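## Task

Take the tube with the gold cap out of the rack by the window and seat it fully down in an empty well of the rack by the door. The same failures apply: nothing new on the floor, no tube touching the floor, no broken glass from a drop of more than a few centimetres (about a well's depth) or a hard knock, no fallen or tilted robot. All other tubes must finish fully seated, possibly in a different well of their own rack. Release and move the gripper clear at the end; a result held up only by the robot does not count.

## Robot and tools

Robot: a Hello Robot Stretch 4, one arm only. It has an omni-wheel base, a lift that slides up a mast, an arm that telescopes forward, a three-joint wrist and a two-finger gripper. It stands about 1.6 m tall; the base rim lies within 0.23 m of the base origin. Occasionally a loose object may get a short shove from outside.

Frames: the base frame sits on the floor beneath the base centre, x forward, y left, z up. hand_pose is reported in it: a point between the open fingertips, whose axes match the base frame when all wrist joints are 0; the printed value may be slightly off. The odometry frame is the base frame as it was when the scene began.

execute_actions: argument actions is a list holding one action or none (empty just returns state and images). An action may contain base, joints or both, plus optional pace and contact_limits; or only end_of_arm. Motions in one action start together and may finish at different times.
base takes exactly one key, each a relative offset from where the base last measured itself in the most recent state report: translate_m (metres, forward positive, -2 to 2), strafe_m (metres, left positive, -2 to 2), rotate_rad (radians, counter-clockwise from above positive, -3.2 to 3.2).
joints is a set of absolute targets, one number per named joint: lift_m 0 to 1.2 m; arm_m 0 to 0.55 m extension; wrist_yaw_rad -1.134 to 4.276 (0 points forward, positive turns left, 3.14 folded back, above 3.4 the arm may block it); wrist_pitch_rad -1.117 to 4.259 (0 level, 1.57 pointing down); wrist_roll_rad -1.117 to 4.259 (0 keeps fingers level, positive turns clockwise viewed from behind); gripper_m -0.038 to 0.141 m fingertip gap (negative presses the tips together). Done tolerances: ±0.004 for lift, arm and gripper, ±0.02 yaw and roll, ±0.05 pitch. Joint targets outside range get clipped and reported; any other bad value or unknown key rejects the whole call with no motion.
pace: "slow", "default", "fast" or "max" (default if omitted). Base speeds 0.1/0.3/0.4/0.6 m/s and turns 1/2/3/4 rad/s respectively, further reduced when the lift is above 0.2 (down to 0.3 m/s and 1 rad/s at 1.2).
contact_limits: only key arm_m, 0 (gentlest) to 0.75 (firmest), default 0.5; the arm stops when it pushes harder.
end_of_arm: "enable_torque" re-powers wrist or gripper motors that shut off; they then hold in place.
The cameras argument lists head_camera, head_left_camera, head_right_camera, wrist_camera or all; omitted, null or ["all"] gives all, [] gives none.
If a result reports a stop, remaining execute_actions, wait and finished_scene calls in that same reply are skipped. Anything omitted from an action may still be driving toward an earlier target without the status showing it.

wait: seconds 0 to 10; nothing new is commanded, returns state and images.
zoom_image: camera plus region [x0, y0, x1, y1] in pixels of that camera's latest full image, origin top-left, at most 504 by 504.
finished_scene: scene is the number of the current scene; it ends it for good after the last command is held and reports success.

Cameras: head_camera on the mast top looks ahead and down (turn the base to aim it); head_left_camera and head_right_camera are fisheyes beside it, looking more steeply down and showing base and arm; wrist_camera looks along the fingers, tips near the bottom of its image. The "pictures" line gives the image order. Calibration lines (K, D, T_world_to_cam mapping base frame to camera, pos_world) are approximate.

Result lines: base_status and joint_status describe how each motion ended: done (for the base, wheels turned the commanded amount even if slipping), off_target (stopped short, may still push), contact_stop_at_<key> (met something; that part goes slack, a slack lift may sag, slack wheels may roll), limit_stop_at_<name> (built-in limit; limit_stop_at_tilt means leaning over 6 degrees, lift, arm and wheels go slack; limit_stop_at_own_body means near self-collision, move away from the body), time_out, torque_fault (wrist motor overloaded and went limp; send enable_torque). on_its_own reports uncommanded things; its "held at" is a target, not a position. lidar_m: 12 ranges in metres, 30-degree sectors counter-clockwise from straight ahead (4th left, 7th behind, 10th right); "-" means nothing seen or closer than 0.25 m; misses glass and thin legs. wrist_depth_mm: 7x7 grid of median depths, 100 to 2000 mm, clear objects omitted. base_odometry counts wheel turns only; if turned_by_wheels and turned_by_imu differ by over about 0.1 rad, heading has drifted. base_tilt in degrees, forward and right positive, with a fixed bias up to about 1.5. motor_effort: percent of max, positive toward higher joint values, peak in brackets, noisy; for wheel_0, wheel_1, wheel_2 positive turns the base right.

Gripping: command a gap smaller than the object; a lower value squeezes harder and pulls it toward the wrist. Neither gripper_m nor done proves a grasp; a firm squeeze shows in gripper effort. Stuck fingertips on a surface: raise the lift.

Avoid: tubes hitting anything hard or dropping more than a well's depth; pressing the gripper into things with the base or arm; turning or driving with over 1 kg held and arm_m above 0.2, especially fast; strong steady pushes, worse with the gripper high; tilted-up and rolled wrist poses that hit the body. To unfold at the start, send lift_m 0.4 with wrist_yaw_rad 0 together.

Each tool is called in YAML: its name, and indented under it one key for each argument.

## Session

execute_actions:
  actions: []
  cameras: ["head_left_camera","head_right_camera","wrist_camera"]

Scene clock: 0.00 s.
base_odometry: x=+0.000 y=+0.000 heading=+0.000 (m, m, rad; odometry frame)
turned_by_wheels: +0.000 (rad since the last result)
turned_by_imu: +0.000 (rad since the last result)
base_tilt: forward=+0.0 right=-1.2 (deg)
lidar_m: 1.76 1.28 1.22 1.29 1.48 1.36 1.42 1.47 1.36 1.44 1.98 1.72
base_status: not commanded
joint_positions: lift_m=+0.262 arm_m=+0.001 wrist_yaw_rad=+3.173 wrist_pitch_rad=+0.005 wrist_roll_rad=+0.015 gripper_m=+0.057
joint_status: not commanded
motor_effort: lift_m=+19 arm_m=-1 wrist_yaw_rad=-2 wrist_pitch_rad=-8 wrist_roll_rad=+0 gripper_m=-2 wheel_0=+0 wheel_1=+0 wheel_2=+0 (%)
hand_pose: x=-0.1196 y=+0.0783 z=+0.4388 quat_wxyz=(-0.016, -0.002, +0.007, +1.000) (m; base frame)
wrist_depth_mm: - - 136 - - - 1863 / - - 137 - - 1921 1863 / - 113 138 - - 1921 1808 / 140 138 218 - - 1983 1863 / 216 - - - - 1983 1863 / 214 1430 196 1537 211 1537 1537 / 213 946 1060 - 1118 960 1098
pictures: head_left_camera, head_right_camera, wrist_camera
camera_calibration (this result's frames):
wrist_camera: T_world_to_cam=[[-0.0475691, 0.998812, 0.0105697, -0.0844939], [0.0345202, 0.0122193, -0.999329, 0.48903], [-0.998271, -0.0471723, -0.0350605, 0.126], [0, 0, 0, 1]] pos_world=[0.104882, 0.0843616, 0.494013]
Images, in order (width x height): head_left_camera 420x672, head_right_camera 420x672, wrist_camera 616x392.

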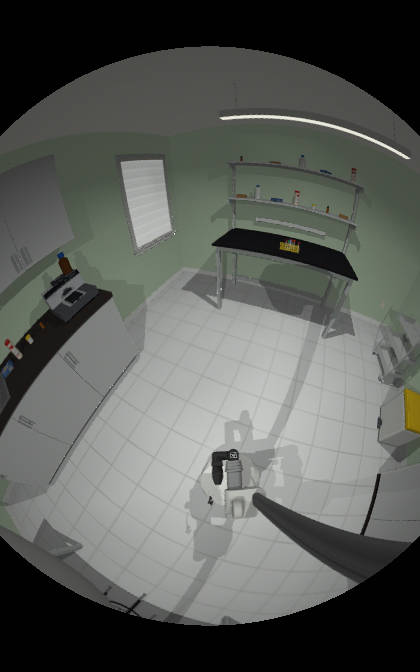

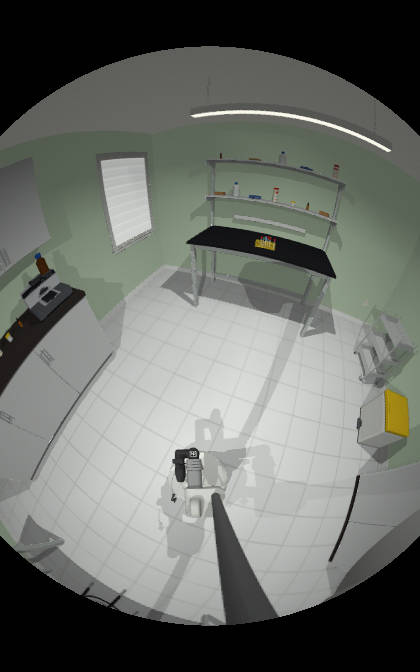

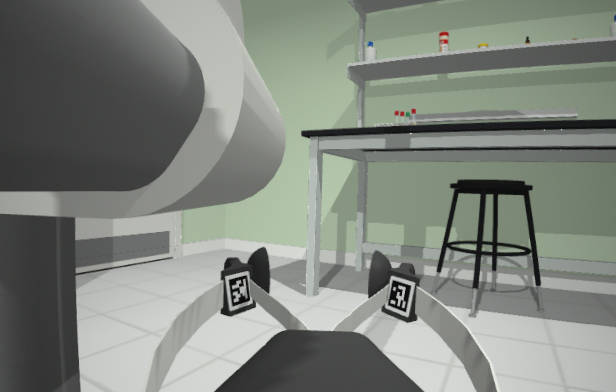

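execute_actions:
  actions:
    - {"base":{"rotate_rad":-0.37},"joints":{"lift_m":0.6,"wrist_yaw_rad":0},"pace":"fast"}
  cameras: []

execute_actions:
  actions:
    - {"base":{"translate_m":1.33},"joints":{"lift_m":1.198,"wrist_pitch_rad":1.2,"arm_m":0.15,"gripper_m":0.03},"pace":"max"}
  cameras: ["wrist_camera","head_right_camera"]

Scene clock: 2.60 s.
base_odometry: x=+0.000 y=+0.000 heading=-0.370 (m, m, rad; odometry frame)
turned_by_wheels: -0.370 (rad since the last result)
turned_by_imu: -0.375 (rad since the last result)
base_tilt: forward=+0.4 right=-1.1 (deg)
lidar_m: 1.70 1.83 1.27 1.22 1.33 1.40 1.36 1.48 1.42 1.37 1.55 1.78
base_status: done
joint_positions: lift_m=+0.600 arm_m=+0.001 wrist_yaw_rad=+0.000 wrist_pitch_rad=+0.005 wrist_roll_rad=+0.015 gripper_m=+0.057
joint_status: all done
motor_effort: lift_m=+24(27) arm_m=-1(1) wrist_yaw_rad=-3(5) wrist_pitch_rad=-8(8) wrist_roll_rad=-1(2) gripper_m=-3(3) wheel_0=+0(4) wheel_1=-1(3) wheel_2=-1(7) (%)
hand_pose: x=+0.4600 y=-0.0873 z=+0.7766 quat_wxyz=(+1.000, +0.007, +0.002, +0.000) (m; base frame)
wrist_depth_mm: - - - - - - - / - - - - - - - / - - - - - - - / - - - - - - - / - - - - - - - / - - 195 - 211 - - / 1661 1576 1756 - 1863 1576 1808
pictures: none
No camera images: the call's "cameras" was empty. Leave "cameras" out to get every camera's image.

Scene clock: 6.93 s.
base_odometry: x=+1.240 y=-0.481 heading=-0.370 (m, m, rad; odometry frame)
turned_by_wheels: +0.000 (rad since the last result)
turned_by_imu: -0.007 (rad since the last result)
base_tilt: forward=+0.4 right=-1.2 (deg)
lidar_m: 0.38 0.41 0.63 1.75 1.33 1.78 3.40 1.98 1.52 1.52 0.53 0.41
base_status: done
joint_positions: lift_m=+1.198 arm_m=+0.149 wrist_yaw_rad=+0.000 wrist_pitch_rad=+1.201 wrist_roll_rad=+0.015 gripper_m=+0.030
joint_status: all done
motor_effort: lift_m=+22(28) arm_m=+5(8) wrist_yaw_rad=-2(1) wrist_pitch_rad=-4(3) wrist_roll_rad=+1(2) gripper_m=-6(4) wheel_0=-1(4) wheel_1=-1(5) wheel_2=-1(14) (%)
hand_pose: x=+0.4243 y=-0.0874 z=+1.1071 quat_wxyz=(+0.825, +0.006, +0.565, -0.004) (m; base frame)
wrist_depth_mm: 549 549 544 544 539 544 539 / 525 512 512 500 508 508 508 / 484 484 421 433 477 469 473 / 459 452 455 449 449 449 445 / 430 430 430 427 427 424 421 / 1255 1308 190 413 187 404 402 / 1229 1229 1205 - 1205 1205 1229
pictures: head_right_camera, wrist_camera
camera_calibration (this result's frames):
wrist_camera: T_world_to_cam=[[0.0158771, -0.999811, -0.0112537, -0.0775946], [-0.942834, -0.0112233, -0.333074, 0.815152], [0.332885, 0.0158986, -0.942833, 1.13028], [0, 0, 0, 1]] pos_world=[0.393533, -0.086401, 1.33629]
Images, in order (width x height): head_right_camera 420x672, wrist_camera 616x392.

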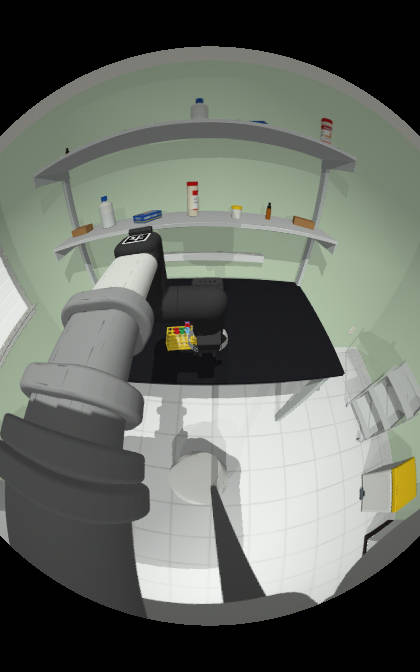

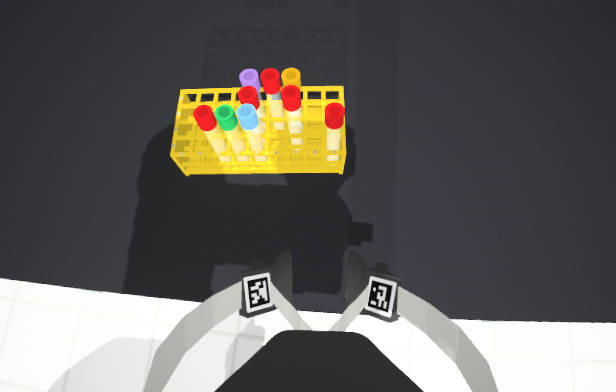

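execute_actions:
  actions:
    - {"base":{"strafe_m":0.07},"joints":{"lift_m":1.165,"wrist_yaw_rad":-0.85,"arm_m":0.44,"gripper_m":0.02}}
  cameras: ["wrist_camera","head_right_camera"]

Scene clock: 9.10 s.
base_odometry: x=+1.265 y=-0.416 heading=-0.370 (m, m, rad; odometry frame)
turned_by_wheels: +0.000 (rad since the last result)
turned_by_imu: -0.001 (rad since the last result)
base_tilt: forward=+0.2 right=-1.5 (deg)
lidar_m: 0.39 0.42 0.61 1.64 1.24 1.70 3.40 2.06 1.61 1.57 0.56 0.40
base_status: done
joint_positions: lift_m=+1.165 arm_m=+0.439 wrist_yaw_rad=-0.850 wrist_pitch_rad=+1.201 wrist_roll_rad=+0.015 gripper_m=+0.020
joint_status: all done
motor_effort: lift_m=+16(20) arm_m=+6(5) wrist_yaw_rad=-2(8) wrist_pitch_rad=-3(3) wrist_roll_rad=+0(1) gripper_m=-5(3) wheel_0=+2(9) wheel_1=-1(8) wheel_2=+0(2) (%)
hand_pose: x=+0.6130 y=-0.1360 z=+1.0746 quat_wxyz=(+0.750, +0.238, +0.512, -0.344) (m; base frame)
wrist_depth_mm: 508 504 504 500 496 500 500 / 477 473 473 469 466 466 469 / 445 442 442 439 439 436 436 / 421 418 418 413 413 415 413 / 394 394 394 343 392 394 389 / 375 373 256 254 189 373 375 / 357 353 309 - 351 349 1182
pictures: head_right_camera, wrist_camera
camera_calibration (this result's frames):
wrist_camera: T_world_to_cam=[[-0.74059, -0.671863, -0.0112377, 0.378748], [-0.630796, 0.700891, -0.332939, 0.887155], [0.231566, -0.239483, -0.942881, 1.06495], [0, 0, 0, 1]] pos_world=[0.593505, -0.112295, 1.30375]
Images, in order (width x height): head_right_camera 420x672, wrist_camera 616x392.

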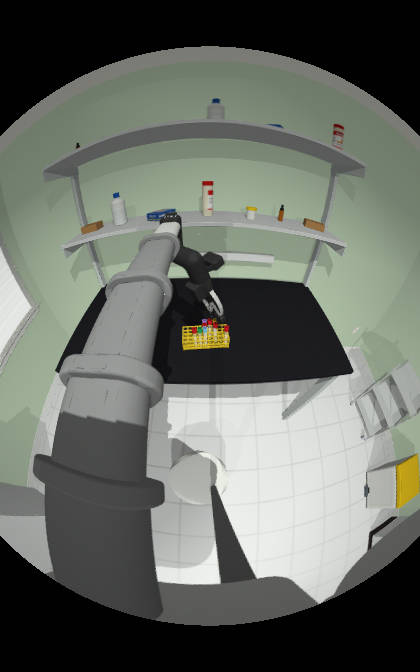

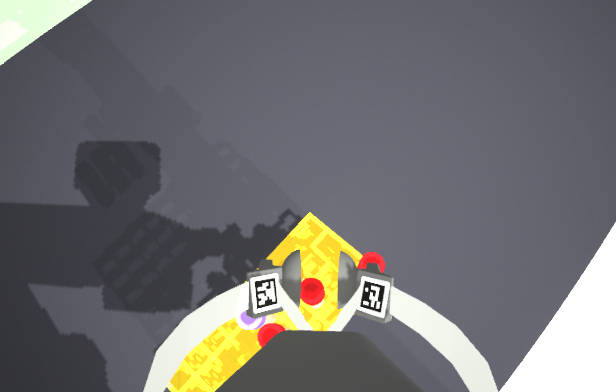

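execute_actions:
  actions:
    - {"base":{"strafe_m":0.011},"joints":{"arm_m":0.467}}
  cameras: ["wrist_camera"]

execute_actions:
  actions:
    - {"joints":{"lift_m":1.145},"pace":"slow"}
  cameras: ["wrist_camera"]

Scene clock: 10.07 s.
base_odometry: x=+1.269 y=-0.406 heading=-0.370 (m, m, rad; odometry frame)
turned_by_wheels: +0.000 (rad since the last result)
turned_by_imu: +0.000 (rad since the last result)
base_tilt: forward=+0.3 right=-1.2 (deg)
lidar_m: 0.39 0.43 0.61 1.67 1.26 1.66 3.39 2.11 1.63 1.57 0.56 0.39
base_status: done
joint_positions: lift_m=+1.165 arm_m=+0.466 wrist_yaw_rad=-0.850 wrist_pitch_rad=+1.201 wrist_roll_rad=+0.015 gripper_m=+0.020
joint_status: all done
motor_effort: lift_m=+16(16) arm_m=+6(6) wrist_yaw_rad=-2(2) wrist_pitch_rad=-4(2) wrist_roll_rad=+1(1) gripper_m=-3(4) wheel_0=-1(4) wheel_1=+0(5) wheel_2=+0(1) (%)
hand_pose: x=+0.6400 y=-0.1360 z=+1.0746 quat_wxyz=(+0.750, +0.238, +0.512, -0.344) (m; base frame)
wrist_depth_mm: 508 508 500 500 500 504 492 / 477 473 469 469 466 462 469 / 449 445 439 439 439 439 439 / 418 418 415 415 413 413 413 / 397 394 397 364 392 394 389 / 373 375 312 254 190 370 368 / 357 355 351 - 353 349 355
pictures: wrist_camera
camera_calibration (this result's frames):
wrist_camera: T_world_to_cam=[[-0.740628, -0.671821, -0.0112377, 0.398786], [-0.630756, 0.700927, -0.332939, 0.904176], [0.231552, -0.239496, -0.942881, 1.0587], [0, 0, 0, 1]] pos_world=[0.620522, -0.112294, 1.30375]
Images, in order (width x height): wrist_camera 616x392.

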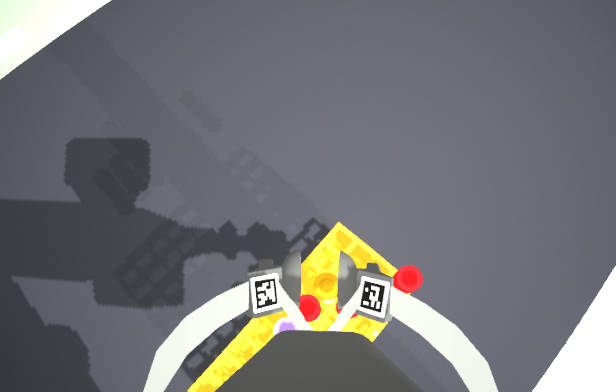

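Scene clock: 11.00 s.
base_odometry: x=+1.269 y=-0.406 heading=-0.370 (m, m, rad; odometry frame)
turned_by_wheels: +0.000 (rad since the last result)
turned_by_imu: +0.000 (rad since the last result)
base_tilt: forward=+0.5 right=-1.4 (deg)
lidar_m: 0.38 0.41 0.61 1.65 1.22 1.67 3.40 2.07 1.64 1.60 0.55 0.41
base_status: not commanded
joint_positions: lift_m=+1.145 arm_m=+0.466 wrist_yaw_rad=-0.850 wrist_pitch_rad=+1.201 wrist_roll_rad=+0.015 gripper_m=+0.020
joint_status: all done
motor_effort: lift_m=+16(16) arm_m=+6(6) wrist_yaw_rad=-2(3) wrist_pitch_rad=-2(3) wrist_roll_rad=+1(2) gripper_m=-5(4) wheel_0=-1(1) wheel_1=+0(0) wheel_2=-1(0) (%)
hand_pose: x=+0.6400 y=-0.1360 z=+1.0546 quat_wxyz=(+0.750, +0.238, +0.512, -0.344) (m; base frame)
wrist_depth_mm: 484 480 480 477 477 473 473 / 452 452 445 445 445 442 445 / 424 421 421 418 418 415 415 / 397 394 397 394 394 392 392 / 375 375 375 338 364 370 368 / 355 353 294 235 189 351 351 / 340 336 322 - 336 330 334
pictures: wrist_camera
camera_calibration (this result's frames):
wrist_camera: T_world_to_cam=[[-0.740628, -0.671821, -0.0112377, 0.398562], [-0.630756, 0.700927, -0.332939, 0.897522], [0.231552, -0.239496, -0.942881, 1.03986], [0, 0, 0, 1]] pos_world=[0.620523, -0.112294, 1.28376]
Images, in order (width x height): wrist_camera 616x392.

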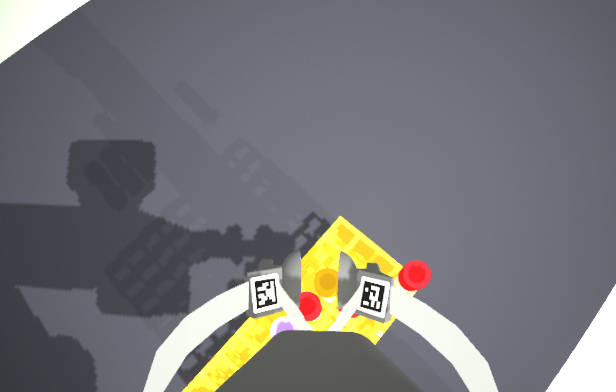

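execute_actions:
  actions:
    - {"base":{"strafe_m":-0.008},"joints":{"lift_m":1.148},"pace":"slow"}
  cameras: []

execute_actions:
  actions:
    - {"joints":{"lift_m":1.128},"pace":"slow"}
  cameras: ["wrist_camera"]

Scene clock: 12.00 s.
base_odometry: x=+1.266 y=-0.413 heading=-0.370 (m, m, rad; odometry frame)
turned_by_wheels: +0.000 (rad since the last result)
turned_by_imu: +0.000 (rad since the last result)
base_tilt: forward=+0.3 right=-1.4 (deg)
lidar_m: 0.38 0.43 0.61 1.67 1.24 1.70 3.42 2.09 1.62 1.59 0.55 0.40
base_status: done
joint_positions: lift_m=+1.148 arm_m=+0.466 wrist_yaw_rad=-0.850 wrist_pitch_rad=+1.201 wrist_roll_rad=+0.015 gripper_m=+0.020
joint_status: all done
motor_effort: lift_m=+25(24) arm_m=+6(6) wrist_yaw_rad=-3(2) wrist_pitch_rad=-3(2) wrist_roll_rad=+1(1) gripper_m=-5(4) wheel_0=+1(2) wheel_1=-1(8) wheel_2=+0(0) (%)
hand_pose: x=+0.6400 y=-0.1360 z=+1.0569 quat_wxyz=(+0.750, +0.238, +0.512, -0.344) (m; base frame)
wrist_depth_mm: 484 488 480 480 473 473 473 / 452 449 449 445 445 445 449 / 427 424 424 418 421 418 418 / 399 399 397 397 397 394 392 / 375 377 377 357 375 373 370 / 355 355 296 237 189 353 351 / 342 338 332 - 336 330 338
pictures: none
No camera images: the call's "cameras" was empty. Leave "cameras" out to get every camera's image.

Scene clock: 12.93 s.
base_odometry: x=+1.266 y=-0.413 heading=-0.370 (m, m, rad; odometry frame)
turned_by_wheels: +0.000 (rad since the last result)
turned_by_imu: +0.000 (rad since the last result)
base_tilt: forward=+0.2 right=-1.4 (deg)
lidar_m: 0.39 0.43 0.60 1.67 1.25 1.68 3.40 2.09 1.61 1.58 0.56 0.40
base_status: not commanded
joint_positions: lift_m=+1.128 arm_m=+0.466 wrist_yaw_rad=-0.850 wrist_pitch_rad=+1.200 wrist_roll_rad=+0.015 gripper_m=+0.020
joint_status: all done
motor_effort: lift_m=+16(25) arm_m=+6(6) wrist_yaw_rad=-2(3) wrist_pitch_rad=-2(3) wrist_roll_rad=+2(2) gripper_m=-3(6) wheel_0=+1(1) wheel_1=-1(1) wheel_2=+0(0) (%)
hand_pose: x=+0.6401 y=-0.1361 z=+1.0377 quat_wxyz=(+0.750, +0.238, +0.512, -0.344) (m; base frame)
wrist_depth_mm: 459 455 455 452 452 452 449 / 433 430 430 424 424 421 424 / 404 404 402 397 397 394 397 / 377 379 379 375 377 373 373 / 359 359 357 325 353 353 353 / 340 338 277 220 189 336 332 / 324 320 307 - 320 317 319
pictures: wrist_camera
camera_calibration (this result's frames):
wrist_camera: T_world_to_cam=[[-0.740624, -0.671826, -0.0112303, 0.398362], [-0.630655, 0.700809, -0.333379, 0.892383], [0.231843, -0.239826, -0.942726, 1.02346], [0, 0, 0, 1]] pos_world=[0.62054, -0.112308, 1.26682]
Images, in order (width x height): wrist_camera 616x392.

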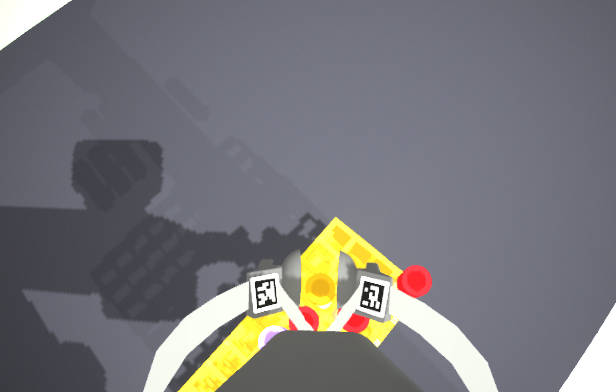

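execute_actions:
  actions:
    - {"joints":{"gripper_m":-0.006},"pace":"slow"}
  cameras: []

execute_actions:
  actions:
    - {"joints":{"lift_m":1.198},"pace":"slow"}
  cameras: ["wrist_camera"]

execute_actions:
  actions:
    - {"base":{"strafe_m":-0.02},"pace":"slow"}
  cameras: ["wrist_camera","head_right_camera"]

zoom_image:
  camera: "head_right_camera"
  region: [170,285,250,360]

Scene clock: 14.50 s.
base_odometry: x=+1.266 y=-0.413 heading=-0.370 (m, m, rad; odometry frame)
turned_by_wheels: +0.000 (rad since the last result)
turned_by_imu: -0.001 (rad since the last result)
base_tilt: forward=+0.3 right=-1.3 (deg)
lidar_m: 0.37 0.43 0.60 1.65 1.25 1.69 3.41 2.09 1.62 1.57 0.56 0.40
base_status: not commanded
joint_positions: lift_m=+1.128 arm_m=+0.466 wrist_yaw_rad=-0.850 wrist_pitch_rad=+1.200 wrist_roll_rad=+0.015 gripper_m=-0.006
joint_status: all done
motor_effort: lift_m=+16(16) arm_m=+6(6) wrist_yaw_rad=-2(2) wrist_pitch_rad=-2(2) wrist_roll_rad=+2(1) gripper_m=-13(15) wheel_0=+1(1) wheel_1=-1(1) wheel_2=-1(0) (%)
hand_pose: x=+0.6401 y=-0.1361 z=+1.0376 quat_wxyz=(+0.750, +0.238, +0.512, -0.344) (m; base frame)
wrist_depth_mm: 459 459 455 449 449 449 452 / 433 427 424 424 424 424 424 / 404 402 399 397 399 397 397 / 379 377 377 377 377 375 373 / 362 357 355 322 355 353 353 / 338 340 182 219 185 336 332 / 324 320 304 - 322 314 319
pictures: none
No camera images: the call's "cameras" was empty. Leave "cameras" out to get every camera's image.

Scene clock: 15.97 s.
base_odometry: x=+1.266 y=-0.413 heading=-0.370 (m, m, rad; odometry frame)
turned_by_wheels: +0.000 (rad since the last result)
turned_by_imu: +0.000 (rad since the last result)
base_tilt: forward=+0.3 right=-1.2 (deg)
lidar_m: 0.40 0.41 0.63 1.65 1.25 1.70 3.39 2.09 1.61 1.58 0.55 0.39
base_status: not commanded
joint_positions: lift_m=+1.198 arm_m=+0.466 wrist_yaw_rad=-0.850 wrist_pitch_rad=+1.201 wrist_roll_rad=+0.015 gripper_m=-0.006
joint_status: all done
motor_effort: lift_m=+25(25) arm_m=+6(6) wrist_yaw_rad=-3(2) wrist_pitch_rad=-1(3) wrist_roll_rad=+2(2) gripper_m=-16(16) wheel_0=+2(1) wheel_1=-1(1) wheel_2=+0(0) (%)
hand_pose: x=+0.6401 y=-0.1361 z=+1.1069 quat_wxyz=(+0.750, +0.238, +0.512, -0.344) (m; base frame)
wrist_depth_mm: 559 544 544 544 539 544 539 / 517 517 508 508 508 508 508 / 480 480 477 473 477 477 469 / 455 452 455 452 445 445 445 / 430 427 430 421 424 421 418 / 402 404 182 222 185 399 402 / 387 382 384 - 384 373 1182
pictures: wrist_camera
camera_calibration (this result's frames):
wrist_camera: T_world_to_cam=[[-0.740625, -0.671825, -0.0112318, 0.399144], [-0.630675, 0.700832, -0.333292, 0.915367], [0.231785, -0.239761, -0.942757, 1.08883], [0, 0, 0, 1]] pos_world=[0.62054, -0.112305, 1.33607]
Images, in order (width x height): wrist_camera 616x392.

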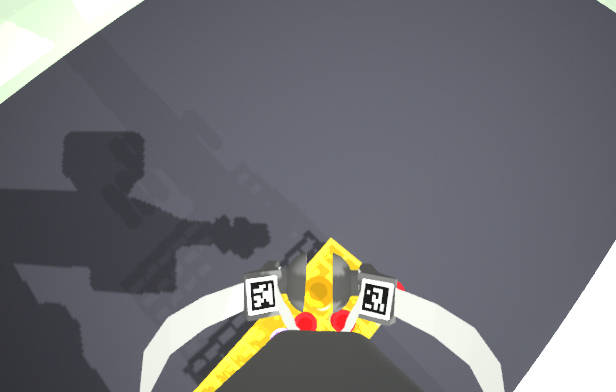

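Scene clock: 17.07 s.
base_odometry: x=+1.259 y=-0.432 heading=-0.370 (m, m, rad; odometry frame)
turned_by_wheels: +0.000 (rad since the last result)
turned_by_imu: +0.000 (rad since the last result)
base_tilt: forward=+0.1 right=-1.2 (deg)
lidar_m: 0.37 0.42 0.60 1.69 1.27 1.71 3.39 2.08 1.61 1.57 0.55 0.41
base_status: done
joint_positions: lift_m=+1.198 arm_m=+0.466 wrist_yaw_rad=-0.850 wrist_pitch_rad=+1.201 wrist_roll_rad=+0.015 gripper_m=-0.006
joint_status: not commanded
motor_effort: lift_m=+25(25) arm_m=+6(6) wrist_yaw_rad=-2(3) wrist_pitch_rad=-3(2) wrist_roll_rad=+3(1) gripper_m=-18(17) wheel_0=+1(3) wheel_1=-1(4) wheel_2=-1(1) (%)
hand_pose: x=+0.6401 y=-0.1361 z=+1.1069 quat_wxyz=(+0.750, +0.238, +0.512, -0.344) (m; base frame)
wrist_depth_mm: 559 549 549 544 539 544 535 / 517 512 512 512 504 508 508 / 484 480 480 477 477 473 477 / 455 452 452 449 449 445 449 / 427 433 427 430 424 421 421 / 404 404 182 222 185 399 402 / 389 384 384 - 389 375 1182
pictures: head_right_camera, wrist_camera
camera_calibration (this result's frames):
wrist_camera: T_world_to_cam=[[-0.740625, -0.671825, -0.011232, 0.399145], [-0.630679, 0.700836, -0.333276, 0.915348], [0.231775, -0.239749, -0.942762, 1.08884], [0, 0, 0, 1]] pos_world=[0.62054, -0.112305, 1.33607]
Images, in order (width x height): head_right_camera 420x672, wrist_camera 616x392.

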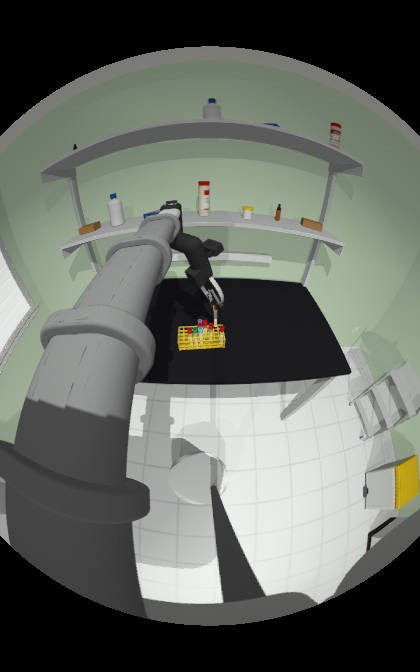

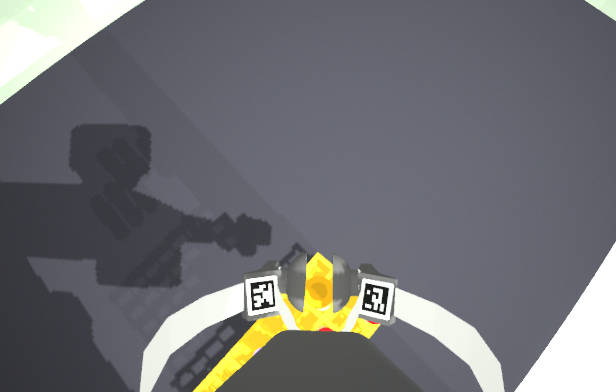

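Region (170, 285, 250, 360) of head_right_camera's 420x672 image, scaled by 6.300, with more detail than that image has; it fills the top 472 rows of this view, and the rest is white.

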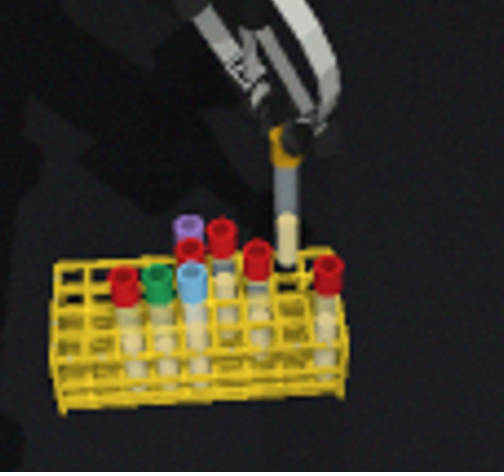

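execute_actions:
  actions:
    - {"base":{"strafe_m":-0.1},"pace":"slow"}
  cameras: []

execute_actions:
  actions:
    - {"base":{"translate_m":-0.4},"joints":{"arm_m":0.05}}
  cameras: []

execute_actions:
  actions:
    - {"base":{"rotate_rad":3.0},"pace":"slow"}
  cameras: []

execute_actions:
  actions:
    - {"base":{"translate_m":1.5},"joints":{"wrist_yaw_rad":0}}
  cameras: ["wrist_camera","head_right_camera","head_left_camera"]

Scene clock: 19.37 s.
base_odometry: x=+1.223 y=-0.525 heading=-0.370 (m, m, rad; odometry frame)
turned_by_wheels: +0.000 (rad since the last result)
turned_by_imu: -0.001 (rad since the last result)
base_tilt: forward=+0.3 right=-1.3 (deg)
lidar_m: 0.38 0.41 0.60 1.79 1.33 1.85 3.41 1.94 1.49 1.46 0.55 0.39
base_status: done
joint_positions: lift_m=+1.198 arm_m=+0.466 wrist_yaw_rad=-0.850 wrist_pitch_rad=+1.201 wrist_roll_rad=+0.015 gripper_m=-0.006
joint_status: not commanded
motor_effort: lift_m=+25(25) arm_m=+6(6) wrist_yaw_rad=-2(2) wrist_pitch_rad=-2(3) wrist_roll_rad=+0(1) gripper_m=-13(16) wheel_0=+1(5) wheel_1=-1(7) wheel_2=+0(2) (%)
hand_pose: x=+0.6401 y=-0.1361 z=+1.1069 quat_wxyz=(+0.750, +0.238, +0.512, -0.344) (m; base frame)
wrist_depth_mm: 554 549 549 539 539 539 539 / 512 517 508 508 508 508 508 / 484 480 480 477 477 473 477 / 452 452 452 452 449 449 445 / 430 427 424 427 424 427 421 / 407 404 181 222 185 402 402 / 387 382 384 - 384 375 1205
pictures: none
No camera images: the call's "cameras" was empty. Leave "cameras" out to get every camera's image.

Scene clock: 22.20 s.
base_odometry: x=+0.850 y=-0.380 heading=-0.371 (m, m, rad; odometry frame)
turned_by_wheels: +0.000 (rad since the last result)
turned_by_imu: +0.001 (rad since the last result)
base_tilt: forward=+0.3 right=-1.1 (deg)
lidar_m: 0.76 0.83 1.88 1.23 1.31 1.93 2.64 1.86 1.44 1.42 1.54 0.81
base_status: done
joint_positions: lift_m=+1.198 arm_m=+0.051 wrist_yaw_rad=-0.850 wrist_pitch_rad=+1.201 wrist_roll_rad=+0.015 gripper_m=-0.006
joint_status: all done
motor_effort: lift_m=+25(25) arm_m=-5(7) wrist_yaw_rad=-2(2) wrist_pitch_rad=-3(2) wrist_roll_rad=+1(3) gripper_m=-16(16) wheel_0=-1(5) wheel_1=+0(9) wheel_2=-1(9) (%)
hand_pose: x=+0.2250 y=-0.1360 z=+1.1069 quat_wxyz=(+0.750, +0.239, +0.512, -0.344) (m; base frame)
wrist_depth_mm: 564 1499 1708 1708 1756 1661 1708 / 1397 1576 1618 1618 1618 1661 1618 / 1499 1537 1499 1537 1537 1499 1464 / 1430 1464 1464 1430 1430 1430 1430 / 1366 1366 1366 1366 1336 1336 1308 / 1308 1281 182 222 185 1281 1281 / 1229 1229 1205 - 1229 1205 1229
pictures: none
No camera images: the call's "cameras" was empty. Leave "cameras" out to get every camera's image.

Scene clock: 26.47 s.
base_odometry: x=+0.850 y=-0.380 heading=+2.629 (m, m, rad; odometry frame)
turned_by_wheels: +3.000 (rad since the last result)
turned_by_imu: +3.032 (rad since the last result)
base_tilt: forward=+0.2 right=-1.3 (deg)
lidar_m: 2.30 2.39 1.54 1.41 1.51 0.85 0.76 0.84 1.06 1.26 1.24 1.62
base_status: done
joint_positions: lift_m=+1.198 arm_m=+0.051 wrist_yaw_rad=-0.850 wrist_pitch_rad=+1.201 wrist_roll_rad=+0.015 gripper_m=-0.006
joint_status: not commanded
motor_effort: lift_m=+25(25) arm_m=-6(6) wrist_yaw_rad=-1(2) wrist_pitch_rad=-1(5) wrist_roll_rad=+0(1) gripper_m=-17(14) wheel_0=-1(2) wheel_1=+0(4) wheel_2=+0(5) (%)
hand_pose: x=+0.2250 y=-0.1360 z=+1.1069 quat_wxyz=(+0.750, +0.239, +0.512, -0.344) (m; base frame)
wrist_depth_mm: 1756 1808 1708 1756 1618 1281 1618 / 1708 1661 1618 1618 1618 1576 1618 / 1537 1537 1537 1537 1464 1537 1537 / 1430 1430 1430 1430 1430 1430 1464 / 1366 1336 1366 1336 1336 1336 1308 / 1281 1281 181 223 185 1255 1308 / 1255 1205 1229 - 1229 1229 1205
pictures: none
No camera images: the call's "cameras" was empty. Leave "cameras" out to get every camera's image.

Scene clock: 32.97 s.
base_odometry: x=-0.457 y=+0.355 heading=+2.630 (m, m, rad; odometry frame)
turned_by_wheels: +0.000 (rad since the last result)
turned_by_imu: -0.008 (rad since the last result)
base_tilt: forward=+0.3 right=-1.3 (deg)
lidar_m: 0.81 0.82 1.13 1.48 1.48 2.02 3.03 2.45 1.21 1.13 1.20 0.87
base_status: done
joint_positions: lift_m=+1.198 arm_m=+0.051 wrist_yaw_rad=+0.000 wrist_pitch_rad=+1.201 wrist_roll_rad=+0.015 gripper_m=-0.006
joint_status: all done
motor_effort: lift_m=+24(25) arm_m=-5(6) wrist_yaw_rad=-1(1) wrist_pitch_rad=-3(5) wrist_roll_rad=+2(1) gripper_m=-14(14) wheel_0=+1(6) wheel_1=+0(1) wheel_2=+2(15) (%)
hand_pose: x=+0.3261 y=-0.0874 z=+1.1069 quat_wxyz=(+0.825, +0.006, +0.565, -0.004) (m; base frame)
wrist_depth_mm: 759 750 750 750 750 741 741 / 1661 1618 1618 1618 1618 1618 1576 / 1537 1537 1499 1537 1537 1464 1499 / 1430 1430 1430 1430 1397 1397 1397 / 1397 1397 1366 1366 1336 1336 1336 / 1281 1308 182 222 185 1281 1281 / 1229 1229 1255 - 1229 1205 1229
pictures: head_left_camera, head_right_camera, wrist_camera
camera_calibration (this result's frames):
wrist_camera: T_world_to_cam=[[0.0156797, -0.999814, -0.0112389, -0.076016], [-0.942887, -0.0110445, -0.332931, 0.722424], [0.332745, 0.0158173, -0.942884, 1.16284], [0, 0, 0, 1]] pos_world=[0.295426, -0.0864161, 1.33609]
Images, in order (width x height): head_left_camera 420x672, head_right_camera 420x672, wrist_camera 616x392.

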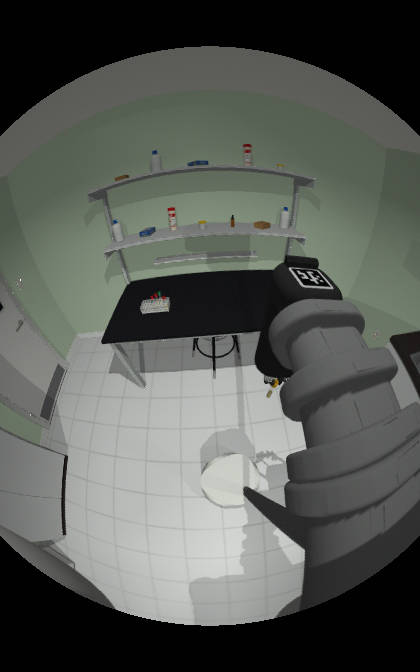

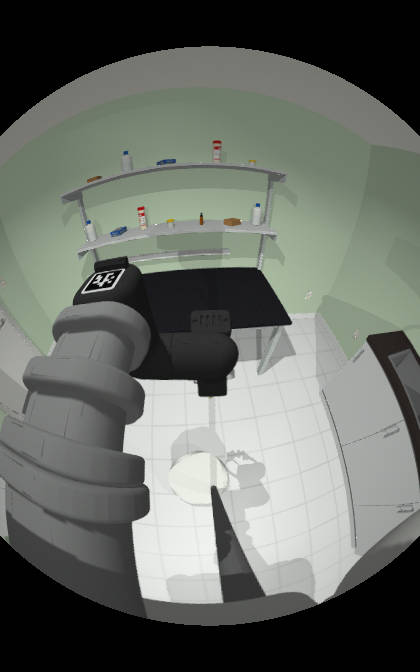

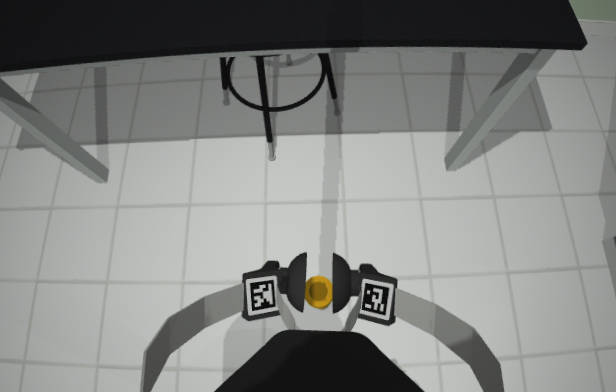

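execute_actions:
  actions:
    - {"base":{"strafe_m":0.6},"joints":{"lift_m":1.11}}
  cameras: []

execute_actions:
  actions:
    - {"base":{"translate_m":0.45},"joints":{"arm_m":0.25}}
  cameras: ["wrist_camera","head_right_camera"]

Scene clock: 36.50 s.
base_odometry: x=-0.751 y=-0.168 heading=+2.630 (m, m, rad; odometry frame)
turned_by_wheels: +0.000 (rad since the last result)
turned_by_imu: +0.001 (rad since the last result)
base_tilt: forward=+0.5 right=-1.1 (deg)
lidar_m: 0.77 0.80 1.37 0.87 0.90 1.23 3.03 2.45 1.85 1.76 1.19 0.30
base_status: done
joint_positions: lift_m=+1.110 arm_m=+0.051 wrist_yaw_rad=+0.000 wrist_pitch_rad=+1.201 wrist_roll_rad=+0.015 gripper_m=-0.006
joint_status: all done
motor_effort: lift_m=+16(24) arm_m=-5(6) wrist_yaw_rad=-2(2) wrist_pitch_rad=-3(3) wrist_roll_rad=+1(1) gripper_m=-14(17) wheel_0=+2(11) wheel_1=-1(7) wheel_2=+1(0) (%)
hand_pose: x=+0.3261 y=-0.0874 z=+1.0196 quat_wxyz=(+0.825, +0.006, +0.565, -0.004) (m; base frame)
wrist_depth_mm: 1661 1576 683 1138 946 820 1576 / 1537 1499 1499 1499 1537 1499 1537 / 1464 1430 1430 1430 1430 1430 1397 / 1336 1366 1366 1366 1366 1336 1366 / 1281 1281 1281 1281 1281 1255 1255 / 1182 1229 182 222 185 1182 1182 / 1160 1138 1138 - 1160 1138 1138
pictures: none
No camera images: the call's "cameras" was empty. Leave "cameras" out to get every camera's image.

Scene clock: 39.50 s.
base_odometry: x=-1.144 y=+0.053 heading=+2.630 (m, m, rad; odometry frame)
turned_by_wheels: +0.000 (rad since the last result)
turned_by_imu: -0.003 (rad since the last result)
base_tilt: forward=+0.5 right=-1.4 (deg)
lidar_m: 0.32 0.34 1.38 1.31 0.99 1.22 3.00 2.98 1.81 1.71 0.52 0.34
base_status: done
joint_positions: lift_m=+1.110 arm_m=+0.249 wrist_yaw_rad=+0.000 wrist_pitch_rad=+1.201 wrist_roll_rad=+0.015 gripper_m=-0.006
joint_status: all done
motor_effort: lift_m=+16(17) arm_m=+6(7) wrist_yaw_rad=-3(1) wrist_pitch_rad=-3(3) wrist_roll_rad=+1(0) gripper_m=-16(13) wheel_0=-1(6) wheel_1=+1(7) wheel_2=+0(7) (%)
hand_pose: x=+0.5242 y=-0.0874 z=+1.0196 quat_wxyz=(+0.825, +0.006, +0.565, -0.004) (m; base frame)
wrist_depth_mm: 854 647 627 627 621 621 615 / 1008 603 591 585 585 585 580 / 1336 554 549 549 549 544 544 / 1336 521 517 480 466 517 517 / 1281 492 492 484 484 488 480 / 1182 469 181 221 185 459 459 / 1138 445 449 - 445 430 439
pictures: head_right_camera, wrist_camera
camera_calibration (this result's frames):
wrist_camera: T_world_to_cam=[[0.0158947, -0.999811, -0.0112371, -0.0801952], [-0.942847, -0.011246, -0.333036, 0.880164], [0.332847, 0.0158884, -0.942847, 1.0145], [0, 0, 0, 1]] pos_world=[0.493462, -0.0864003, 1.24874]
Images, in order (width x height): head_right_camera 420x672, wrist_camera 616x392.

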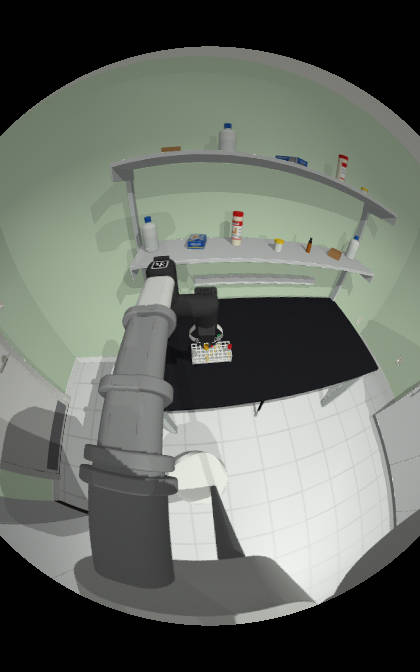

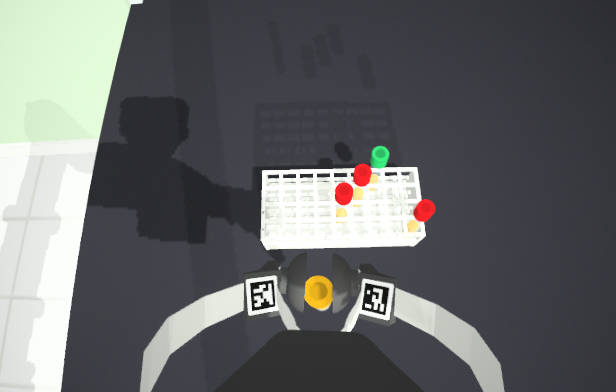

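execute_actions:
  actions:
    - {"base":{"strafe_m":0.035},"joints":{"arm_m":0.338,"lift_m":1.042},"pace":"slow"}
  cameras: ["wrist_camera","head_right_camera"]

zoom_image:
  camera: "head_right_camera"
  region: [190,330,230,370]

zoom_image:
  camera: "wrist_camera"
  region: [260,220,400,340]

Scene clock: 41.90 s.
base_odometry: x=-1.161 y=+0.022 heading=+2.630 (m, m, rad; odometry frame)
turned_by_wheels: +0.000 (rad since the last result)
turned_by_imu: -0.001 (rad since the last result)
base_tilt: forward=+0.3 right=-1.4 (deg)
lidar_m: 0.32 0.34 1.32 1.27 0.94 1.18 2.94 2.99 1.85 1.77 0.50 0.33
base_status: done
joint_positions: lift_m=+1.042 arm_m=+0.337 wrist_yaw_rad=+0.000 wrist_pitch_rad=+1.201 wrist_roll_rad=+0.015 gripper_m=-0.006
joint_status: all done
motor_effort: lift_m=+16(17) arm_m=+6(5) wrist_yaw_rad=-2(3) wrist_pitch_rad=-1(4) wrist_roll_rad=+1(1) gripper_m=-15(18) wheel_0=+0(7) wheel_1=+0(3) wheel_2=-1(1) (%)
hand_pose: x=+0.6122 y=-0.0874 z=+0.9516 quat_wxyz=(+0.825, +0.006, +0.565, -0.004) (m; base frame)
wrist_depth_mm: 750 549 539 535 535 535 530 / 891 508 512 504 504 504 500 / 1160 477 473 469 466 466 466 / 1281 449 449 445 445 442 442 / 1182 424 424 392 364 407 415 / 1118 404 181 221 185 368 394 / 387 382 387 - 382 373 377
pictures: head_right_camera, wrist_camera
camera_calibration (this result's frames):
wrist_camera: T_world_to_cam=[[0.0158943, -0.999811, -0.0112372, -0.0823567], [-0.942847, -0.0112456, -0.333036, 0.940448], [0.332847, 0.0158883, -0.942847, 0.921129], [0, 0, 0, 1]] pos_world=[0.581413, -0.0864004, 1.18076]
Images, in order (width x height): head_right_camera 420x672, wrist_camera 616x392.

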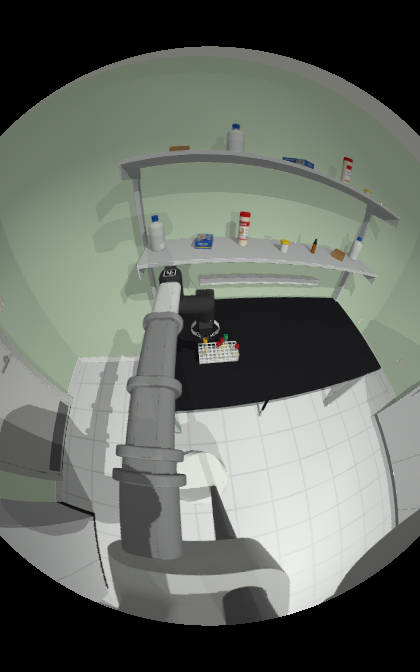

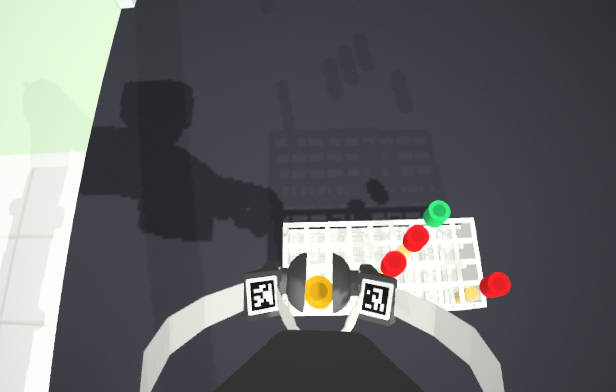

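Region (190, 330, 230, 370) of head_right_camera's 420x672 image, scaled by 12.600, with more detail than that image has.

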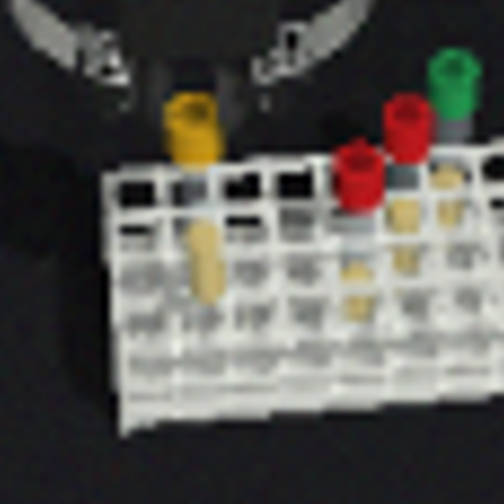

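Region (260, 220, 400, 340) of wrist_camera's 616x392 image, scaled by 3.600; it fills the top 432 rows of this view, and the rest is white.

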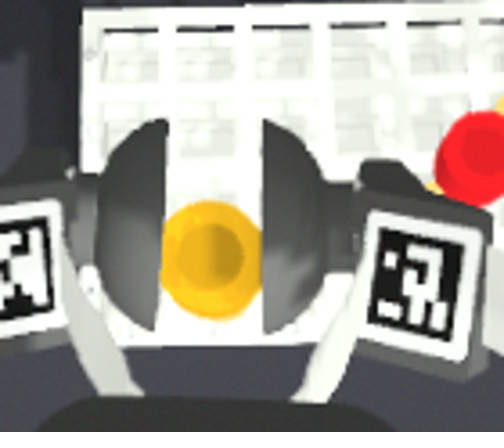

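execute_actions:
  actions:
    - {"base":{"strafe_m":0.003},"joints":{"lift_m":1.027},"pace":"slow"}
  cameras: ["head_right_camera"]

zoom_image:
  camera: "head_right_camera"
  region: [190,330,230,370]

execute_actions:
  actions:
    - {"joints":{"lift_m":1.016},"pace":"slow"}
  cameras: ["head_right_camera"]

zoom_image:
  camera: "head_right_camera"
  region: [190,330,230,370]

Scene clock: 42.97 s.
base_odometry: x=-1.162 y=+0.019 heading=+2.629 (m, m, rad; odometry frame)
turned_by_wheels: +0.000 (rad since the last result)
turned_by_imu: +0.000 (rad since the last result)
base_tilt: forward=+0.4 right=-1.3 (deg)
lidar_m: 0.32 0.34 1.35 1.27 0.96 1.18 2.92 2.99 1.87 1.78 0.51 0.37
base_status: done
joint_positions: lift_m=+1.027 arm_m=+0.337 wrist_yaw_rad=+0.000 wrist_pitch_rad=+1.201 wrist_roll_rad=+0.015 gripper_m=-0.006
joint_status: all done
motor_effort: lift_m=+16(15) arm_m=+6(6) wrist_yaw_rad=-2(2) wrist_pitch_rad=-4(4) wrist_roll_rad=+1(0) gripper_m=-15(16) wheel_0=+0(2) wheel_1=-1(3) wheel_2=+0(2) (%)
hand_pose: x=+0.6122 y=-0.0874 z=+0.9366 quat_wxyz=(+0.825, +0.006, +0.565, -0.004) (m; base frame)
wrist_depth_mm: 741 530 521 517 512 521 512 / 891 492 492 484 484 484 480 / 1160 462 455 459 452 452 452 / 1255 433 430 430 430 427 424 / 1160 410 410 355 347 377 399 / 397 389 182 222 185 357 379 / 373 368 370 - 370 357 366
pictures: head_right_camera
Images, in order (width x height): head_right_camera 420x672.

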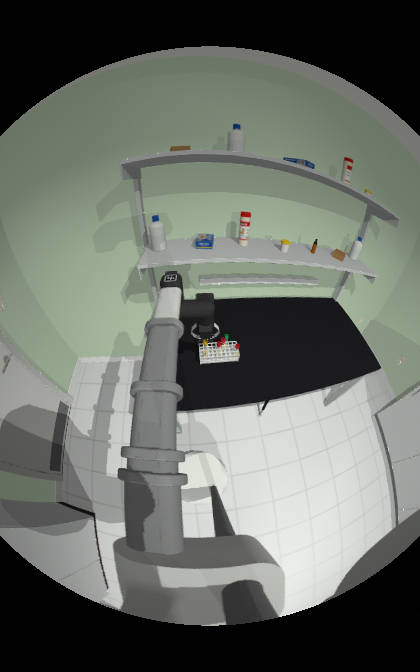

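Region (190, 330, 230, 370) of head_right_camera's 420x672 image, scaled by 12.600, with more detail than that image has.

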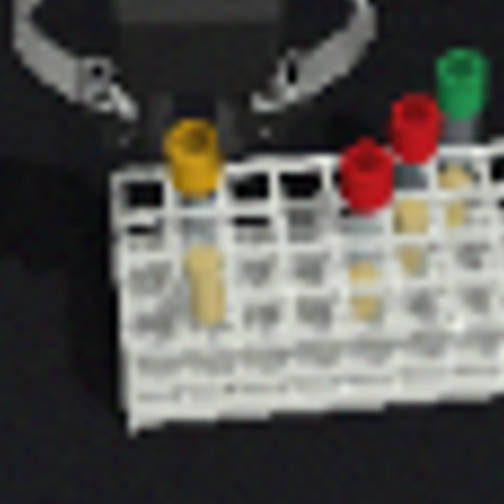

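Scene clock: 43.73 s.
base_odometry: x=-1.162 y=+0.019 heading=+2.629 (m, m, rad; odometry frame)
turned_by_wheels: +0.000 (rad since the last result)
turned_by_imu: +0.000 (rad since the last result)
base_tilt: forward=+0.4 right=-1.2 (deg)
lidar_m: 0.33 0.35 1.32 1.28 0.95 1.20 2.92 2.98 1.91 1.78 0.53 0.34
base_status: not commanded
joint_positions: lift_m=+1.016 arm_m=+0.337 wrist_yaw_rad=+0.000 wrist_pitch_rad=+1.201 wrist_roll_rad=+0.015 gripper_m=-0.006
joint_status: all done
motor_effort: lift_m=+16(15) arm_m=+6(6) wrist_yaw_rad=-2(2) wrist_pitch_rad=-3(3) wrist_roll_rad=+1(1) gripper_m=-13(13) wheel_0=+0(0) wheel_1=-1(1) wheel_2=+0(0) (%)
hand_pose: x=+0.6122 y=-0.0874 z=+0.9256 quat_wxyz=(+0.825, +0.006, +0.565, -0.004) (m; base frame)
wrist_depth_mm: 750 512 504 504 500 500 500 / 891 480 473 469 469 469 466 / 1078 449 442 442 442 439 439 / 1229 424 421 415 415 415 415 / 410 397 399 342 343 364 389 / 382 375 181 222 185 359 370 / 362 357 362 - 359 351 353
pictures: head_right_camera
Images, in order (width x height): head_right_camera 420x672.

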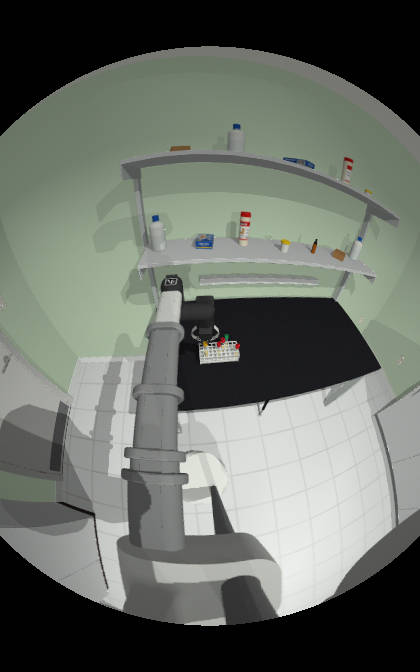

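Region (190, 330, 230, 370) of head_right_camera's 420x672 image, scaled by 12.600, with more detail than that image has.

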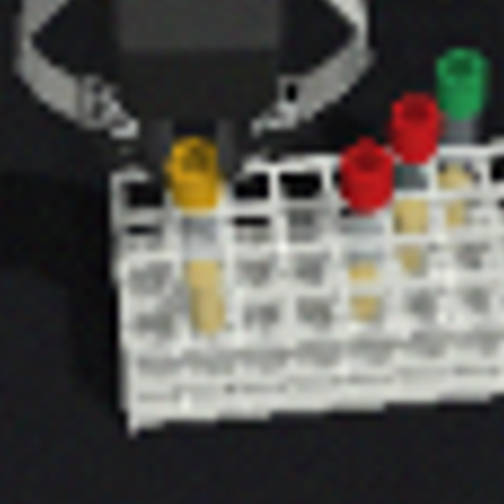

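execute_actions:
  actions:
    - {"base":{"strafe_m":-0.003},"joints":{"lift_m":0.985},"pace":"slow"}
  cameras: ["wrist_camera"]

Scene clock: 44.90 s.
base_odometry: x=-1.161 y=+0.022 heading=+2.629 (m, m, rad; odometry frame)
turned_by_wheels: +0.000 (rad since the last result)
turned_by_imu: +0.000 (rad since the last result)
base_tilt: forward=+0.6 right=-1.4 (deg)
lidar_m: 0.33 0.33 1.30 1.28 0.95 1.18 2.93 2.96 1.87 1.78 0.54 0.35
base_status: done
joint_positions: lift_m=+0.985 arm_m=+0.337 wrist_yaw_rad=+0.000 wrist_pitch_rad=+1.201 wrist_roll_rad=+0.015 gripper_m=-0.006
joint_status: all done
motor_effort: lift_m=+16(16) arm_m=+6(6) wrist_yaw_rad=-3(2) wrist_pitch_rad=-3(4) wrist_roll_rad=+0(1) gripper_m=-14(14) wheel_0=+1(7) wheel_1=-1(6) wheel_2=+0(2) (%)
hand_pose: x=+0.6122 y=-0.0874 z=+0.8946 quat_wxyz=(+0.825, +0.006, +0.565, -0.004) (m; base frame)
wrist_depth_mm: 750 469 466 462 462 462 459 / 831 445 436 433 436 430 430 / 1025 410 413 407 404 404 402 / 392 389 387 387 384 377 379 / 368 366 366 309 306 315 359 / 347 347 182 223 183 334 338 / 332 329 332 - 330 322 325
pictures: wrist_camera
camera_calibration (this result's frames):
wrist_camera: T_world_to_cam=[[0.0158944, -0.999811, -0.0112371, -0.0829975], [-0.942847, -0.0112457, -0.333036, 0.921486], [0.332847, 0.0158883, -0.942847, 0.867394], [0, 0, 0, 1]] pos_world=[0.58143, -0.0864004, 1.12378]
Images, in order (width x height): wrist_camera 616x392.

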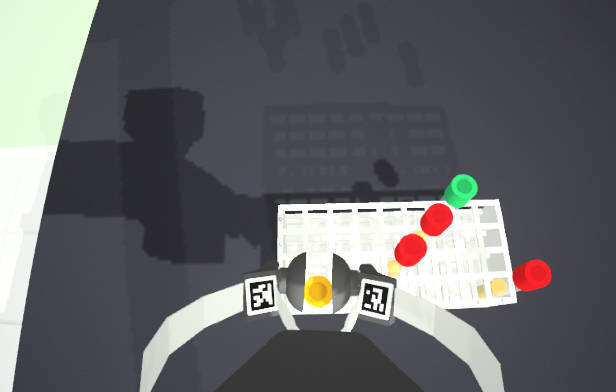

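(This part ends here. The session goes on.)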